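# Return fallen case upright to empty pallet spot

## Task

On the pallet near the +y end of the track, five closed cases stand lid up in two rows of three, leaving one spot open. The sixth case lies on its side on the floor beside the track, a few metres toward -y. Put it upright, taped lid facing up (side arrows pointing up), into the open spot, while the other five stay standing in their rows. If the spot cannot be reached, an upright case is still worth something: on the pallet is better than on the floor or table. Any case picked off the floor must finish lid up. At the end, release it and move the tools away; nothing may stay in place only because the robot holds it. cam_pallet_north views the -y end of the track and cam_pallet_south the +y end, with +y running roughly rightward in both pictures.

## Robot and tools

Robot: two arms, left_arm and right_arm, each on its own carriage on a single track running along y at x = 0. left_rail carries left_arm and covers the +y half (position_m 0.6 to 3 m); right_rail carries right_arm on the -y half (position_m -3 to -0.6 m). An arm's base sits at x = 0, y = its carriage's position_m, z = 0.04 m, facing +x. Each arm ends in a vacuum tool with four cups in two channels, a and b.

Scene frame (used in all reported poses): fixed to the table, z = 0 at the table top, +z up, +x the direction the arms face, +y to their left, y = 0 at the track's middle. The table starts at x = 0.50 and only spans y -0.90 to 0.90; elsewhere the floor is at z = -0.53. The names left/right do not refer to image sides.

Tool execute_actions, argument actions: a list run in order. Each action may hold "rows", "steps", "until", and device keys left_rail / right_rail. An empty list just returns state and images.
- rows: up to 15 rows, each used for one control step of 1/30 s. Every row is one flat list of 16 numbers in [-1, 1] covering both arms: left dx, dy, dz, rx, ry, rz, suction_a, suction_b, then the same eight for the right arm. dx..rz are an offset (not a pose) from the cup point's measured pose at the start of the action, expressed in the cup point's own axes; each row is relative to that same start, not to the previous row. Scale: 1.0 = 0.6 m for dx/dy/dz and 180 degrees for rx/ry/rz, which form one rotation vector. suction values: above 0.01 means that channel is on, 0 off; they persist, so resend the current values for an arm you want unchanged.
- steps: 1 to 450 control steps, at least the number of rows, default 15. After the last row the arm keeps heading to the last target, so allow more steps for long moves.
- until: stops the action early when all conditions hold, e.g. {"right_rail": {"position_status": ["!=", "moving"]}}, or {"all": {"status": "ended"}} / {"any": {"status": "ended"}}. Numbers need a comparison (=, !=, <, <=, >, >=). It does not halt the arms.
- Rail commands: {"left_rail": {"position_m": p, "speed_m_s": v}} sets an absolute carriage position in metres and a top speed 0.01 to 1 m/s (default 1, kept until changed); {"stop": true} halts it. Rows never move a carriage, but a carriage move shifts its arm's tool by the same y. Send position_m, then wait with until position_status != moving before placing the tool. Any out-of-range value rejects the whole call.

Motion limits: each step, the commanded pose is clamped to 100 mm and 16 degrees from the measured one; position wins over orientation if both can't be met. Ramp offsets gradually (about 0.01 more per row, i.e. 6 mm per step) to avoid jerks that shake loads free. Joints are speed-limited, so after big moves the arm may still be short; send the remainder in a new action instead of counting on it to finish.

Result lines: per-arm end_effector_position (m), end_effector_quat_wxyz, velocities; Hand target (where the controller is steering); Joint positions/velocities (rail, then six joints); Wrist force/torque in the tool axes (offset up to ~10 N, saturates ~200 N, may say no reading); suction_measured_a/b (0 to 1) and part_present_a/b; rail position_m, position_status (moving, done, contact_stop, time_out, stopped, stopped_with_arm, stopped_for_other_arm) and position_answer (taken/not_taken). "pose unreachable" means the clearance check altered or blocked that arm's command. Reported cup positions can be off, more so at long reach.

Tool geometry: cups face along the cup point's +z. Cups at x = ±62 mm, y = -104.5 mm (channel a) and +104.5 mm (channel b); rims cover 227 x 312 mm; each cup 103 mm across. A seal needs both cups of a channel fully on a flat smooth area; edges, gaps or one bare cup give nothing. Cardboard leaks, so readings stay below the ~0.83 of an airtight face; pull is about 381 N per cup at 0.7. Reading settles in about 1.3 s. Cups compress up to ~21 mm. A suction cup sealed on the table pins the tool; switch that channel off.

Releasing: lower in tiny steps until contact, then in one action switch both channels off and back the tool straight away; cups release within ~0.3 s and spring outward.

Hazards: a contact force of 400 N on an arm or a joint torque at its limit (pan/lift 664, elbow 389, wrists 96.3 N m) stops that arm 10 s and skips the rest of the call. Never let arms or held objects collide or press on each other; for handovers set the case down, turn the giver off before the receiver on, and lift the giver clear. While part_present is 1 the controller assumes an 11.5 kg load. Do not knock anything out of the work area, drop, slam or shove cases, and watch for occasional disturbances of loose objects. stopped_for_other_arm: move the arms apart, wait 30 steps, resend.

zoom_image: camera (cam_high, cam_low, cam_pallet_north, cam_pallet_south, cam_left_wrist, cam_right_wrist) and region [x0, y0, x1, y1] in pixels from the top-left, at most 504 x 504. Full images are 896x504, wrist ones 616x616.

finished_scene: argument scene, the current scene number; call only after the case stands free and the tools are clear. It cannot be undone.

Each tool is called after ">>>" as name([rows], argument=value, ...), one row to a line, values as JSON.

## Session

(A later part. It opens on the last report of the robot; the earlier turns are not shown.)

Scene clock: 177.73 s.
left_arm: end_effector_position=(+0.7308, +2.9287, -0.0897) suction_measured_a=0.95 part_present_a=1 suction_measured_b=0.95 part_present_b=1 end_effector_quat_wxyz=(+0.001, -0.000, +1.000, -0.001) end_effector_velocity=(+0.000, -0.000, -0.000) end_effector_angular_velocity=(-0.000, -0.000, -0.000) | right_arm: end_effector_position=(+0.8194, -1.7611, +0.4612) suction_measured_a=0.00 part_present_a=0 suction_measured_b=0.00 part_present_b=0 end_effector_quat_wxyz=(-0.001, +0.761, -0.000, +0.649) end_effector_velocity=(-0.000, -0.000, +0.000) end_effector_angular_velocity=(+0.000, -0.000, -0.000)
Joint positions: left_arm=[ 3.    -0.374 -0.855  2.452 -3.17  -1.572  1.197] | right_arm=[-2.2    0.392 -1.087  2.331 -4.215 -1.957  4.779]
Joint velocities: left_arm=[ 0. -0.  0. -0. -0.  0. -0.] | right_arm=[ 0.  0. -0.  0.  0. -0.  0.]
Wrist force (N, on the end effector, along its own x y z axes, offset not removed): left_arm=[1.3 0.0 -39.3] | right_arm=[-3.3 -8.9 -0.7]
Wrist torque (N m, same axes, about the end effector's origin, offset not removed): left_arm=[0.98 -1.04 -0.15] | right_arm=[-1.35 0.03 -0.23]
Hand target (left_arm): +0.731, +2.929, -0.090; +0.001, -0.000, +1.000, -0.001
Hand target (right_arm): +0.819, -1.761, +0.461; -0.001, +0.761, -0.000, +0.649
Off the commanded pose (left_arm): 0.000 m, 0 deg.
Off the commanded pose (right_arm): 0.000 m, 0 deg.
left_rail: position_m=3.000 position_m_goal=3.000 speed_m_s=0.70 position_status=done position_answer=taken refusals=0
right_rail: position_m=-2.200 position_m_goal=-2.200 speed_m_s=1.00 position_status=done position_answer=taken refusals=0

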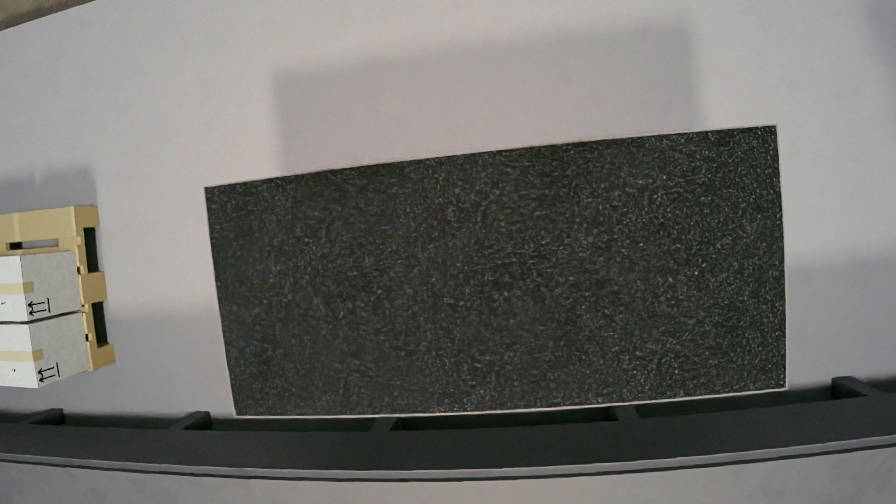

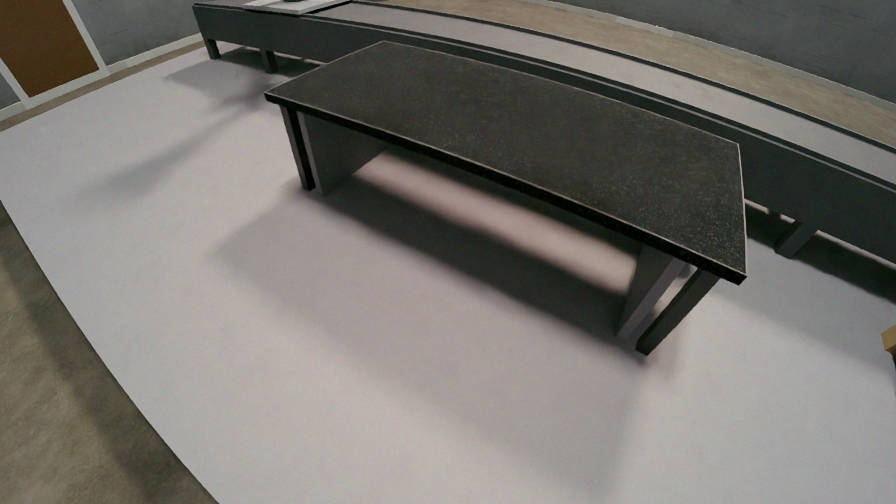

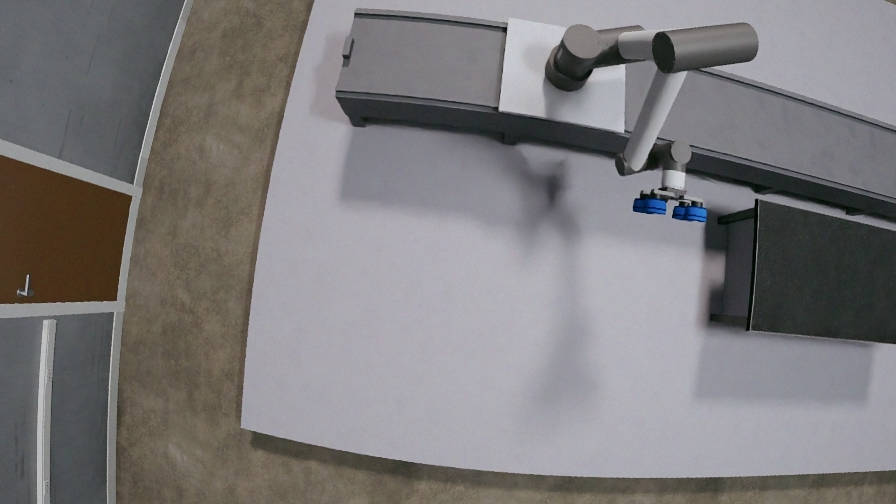

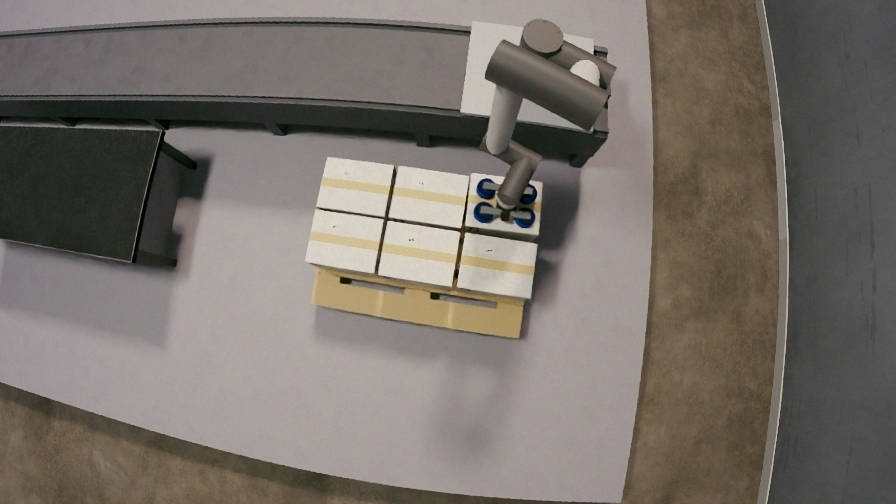

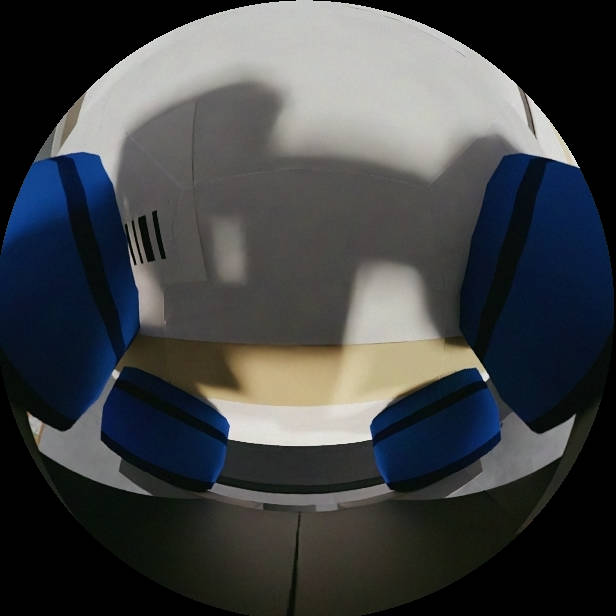

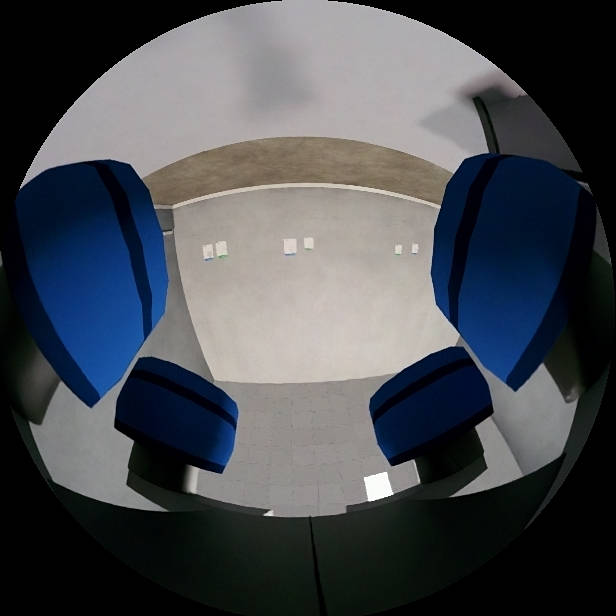

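Well aligned. Lower to rest and release.

>>> execute_actions([
  {"rows":[[0,0,0.015,0,0,0,1,1,0,0,0,0,0,0,0,0],[0,0,0.03,0,0,0,1,1,0,0,0,0,0,0,0,0],[0,0,0.042,0,0,0,1,1,0,0,0,0,0,0,0,0]],"steps":25},
  {"rows":[[0,0,-0.05,0,0,0,0,0,0,0,0,0,0,0,0,0],[0,0,-0.15,0,0,0,0,0,0,0,0,0,0,0,0,0],[0,0,-0.3,0,0,0,0,0,0,0,0,0,0,0,0,0],[0,0,-0.5,0,0,0,0,0,0,0,0,0,0,0,0,0]],"steps":50},
])

Scene clock: 184.03 s.
left_arm: end_effector_position=(+0.7304, +2.9288, +0.1852) suction_measured_a=0.00 part_present_a=0 suction_measured_b=0.00 part_present_b=0 end_effector_quat_wxyz=(+0.001, -0.000, +1.000, -0.001) end_effector_velocity=(+0.000, -0.000, +0.000) end_effector_angular_velocity=(-0.000, -0.000, -0.000) | right_arm: end_effector_position=(+0.8194, -1.7611, +0.4612) suction_measured_a=0.00 part_present_a=0 suction_measured_b=0.00 part_present_b=0 end_effector_quat_wxyz=(-0.001, +0.761, -0.000, +0.649) end_effector_velocity=(+0.000, -0.000, +0.000) end_effector_angular_velocity=(+0.000, -0.000, -0.000)
Joint positions: left_arm=[ 3.    -0.374 -1.336  2.413 -2.649 -1.572  1.197] | right_arm=[-2.2    0.392 -1.087  2.331 -4.215 -1.957  4.779]
Joint velocities: left_arm=[ 0. -0. -0. -0.  0. -0. -0.] | right_arm=[ 0.  0. -0. -0.  0. -0.  0.]
Wrist force (N, on the end effector, along its own x y z axes, offset not removed): left_arm=[0.2 0.6 -3.1] | right_arm=[-1.2 -8.0 3.2]
Wrist torque (N m, same axes, about the end effector's origin, offset not removed): left_arm=[-0.23 -0.12 -0.06] | right_arm=[-1.05 -0.05 -0.09]
Hand target (left_arm): +0.730, +2.929, +0.185; +0.001, -0.000, +1.000, -0.001
Hand target (right_arm): +0.819, -1.761, +0.461; -0.001, +0.761, -0.000, +0.649
Off the commanded pose (left_arm): 0.000 m, 0 deg.
Off the commanded pose (right_arm): 0.000 m, 0 deg.
left_rail: position_m=3.000 position_m_goal=3.000 speed_m_s=0.70 position_status=done position_answer=taken refusals=0
right_rail: position_m=-2.200 position_m_goal=-2.200 speed_m_s=1.00 position_status=done position_answer=taken refusals=0

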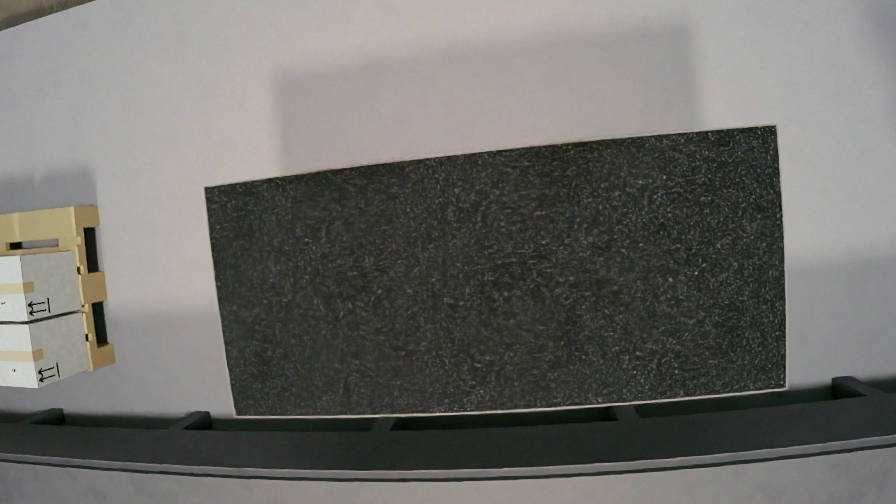

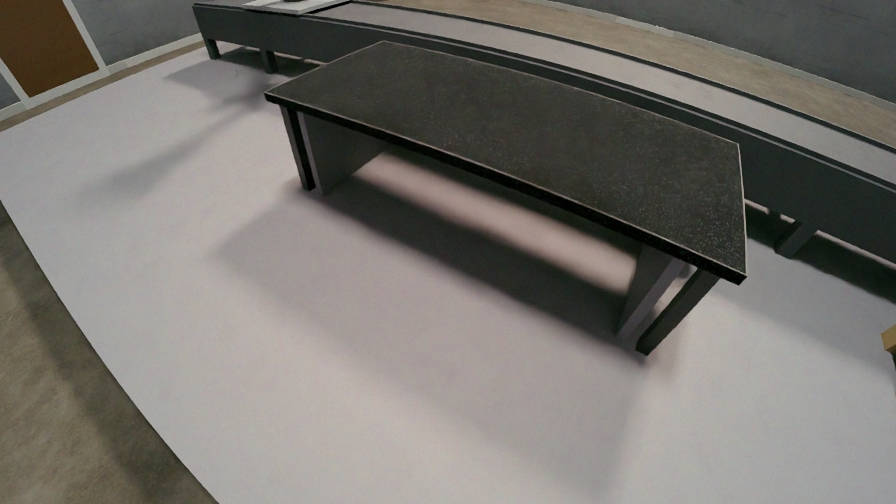

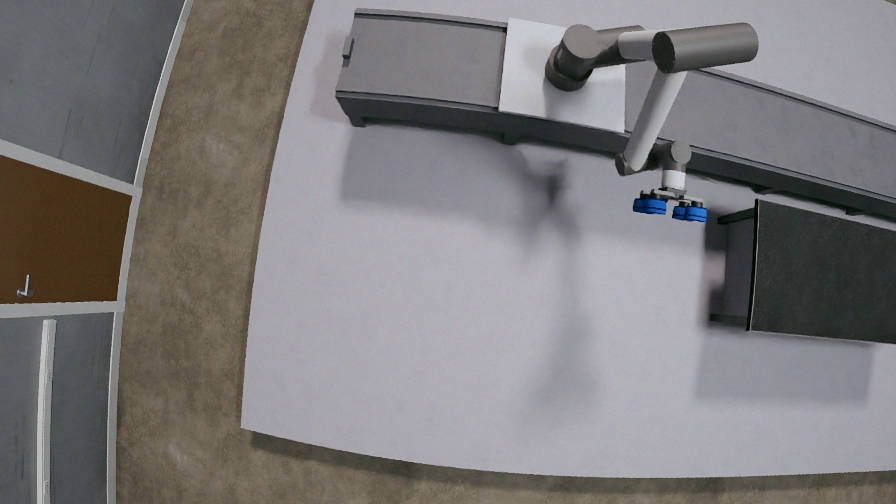

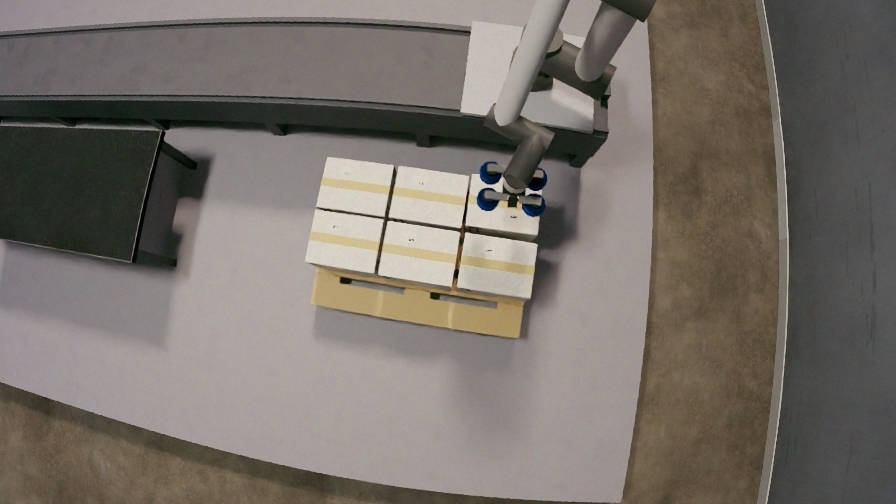

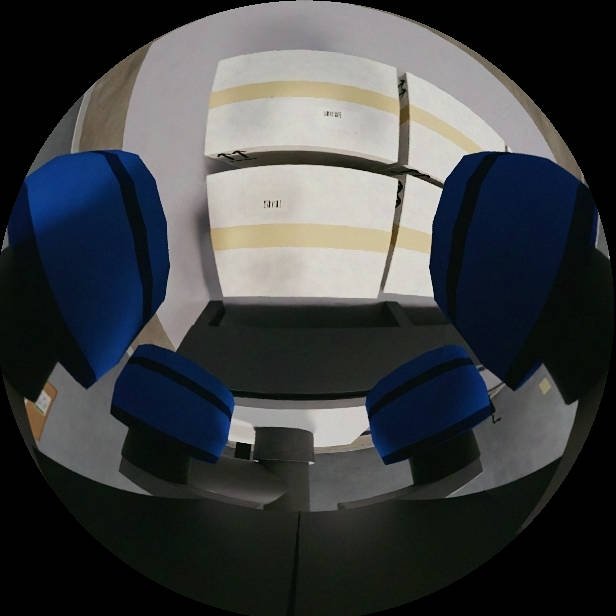

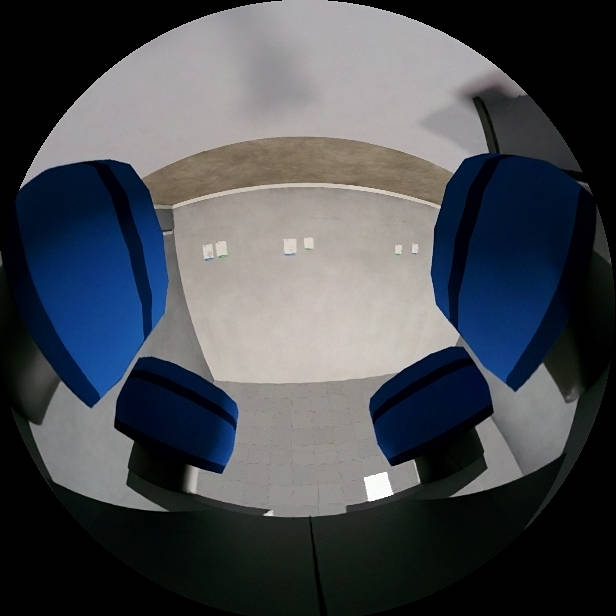

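>>> finished_scene(scene=2)

The scene is finished: the task was done.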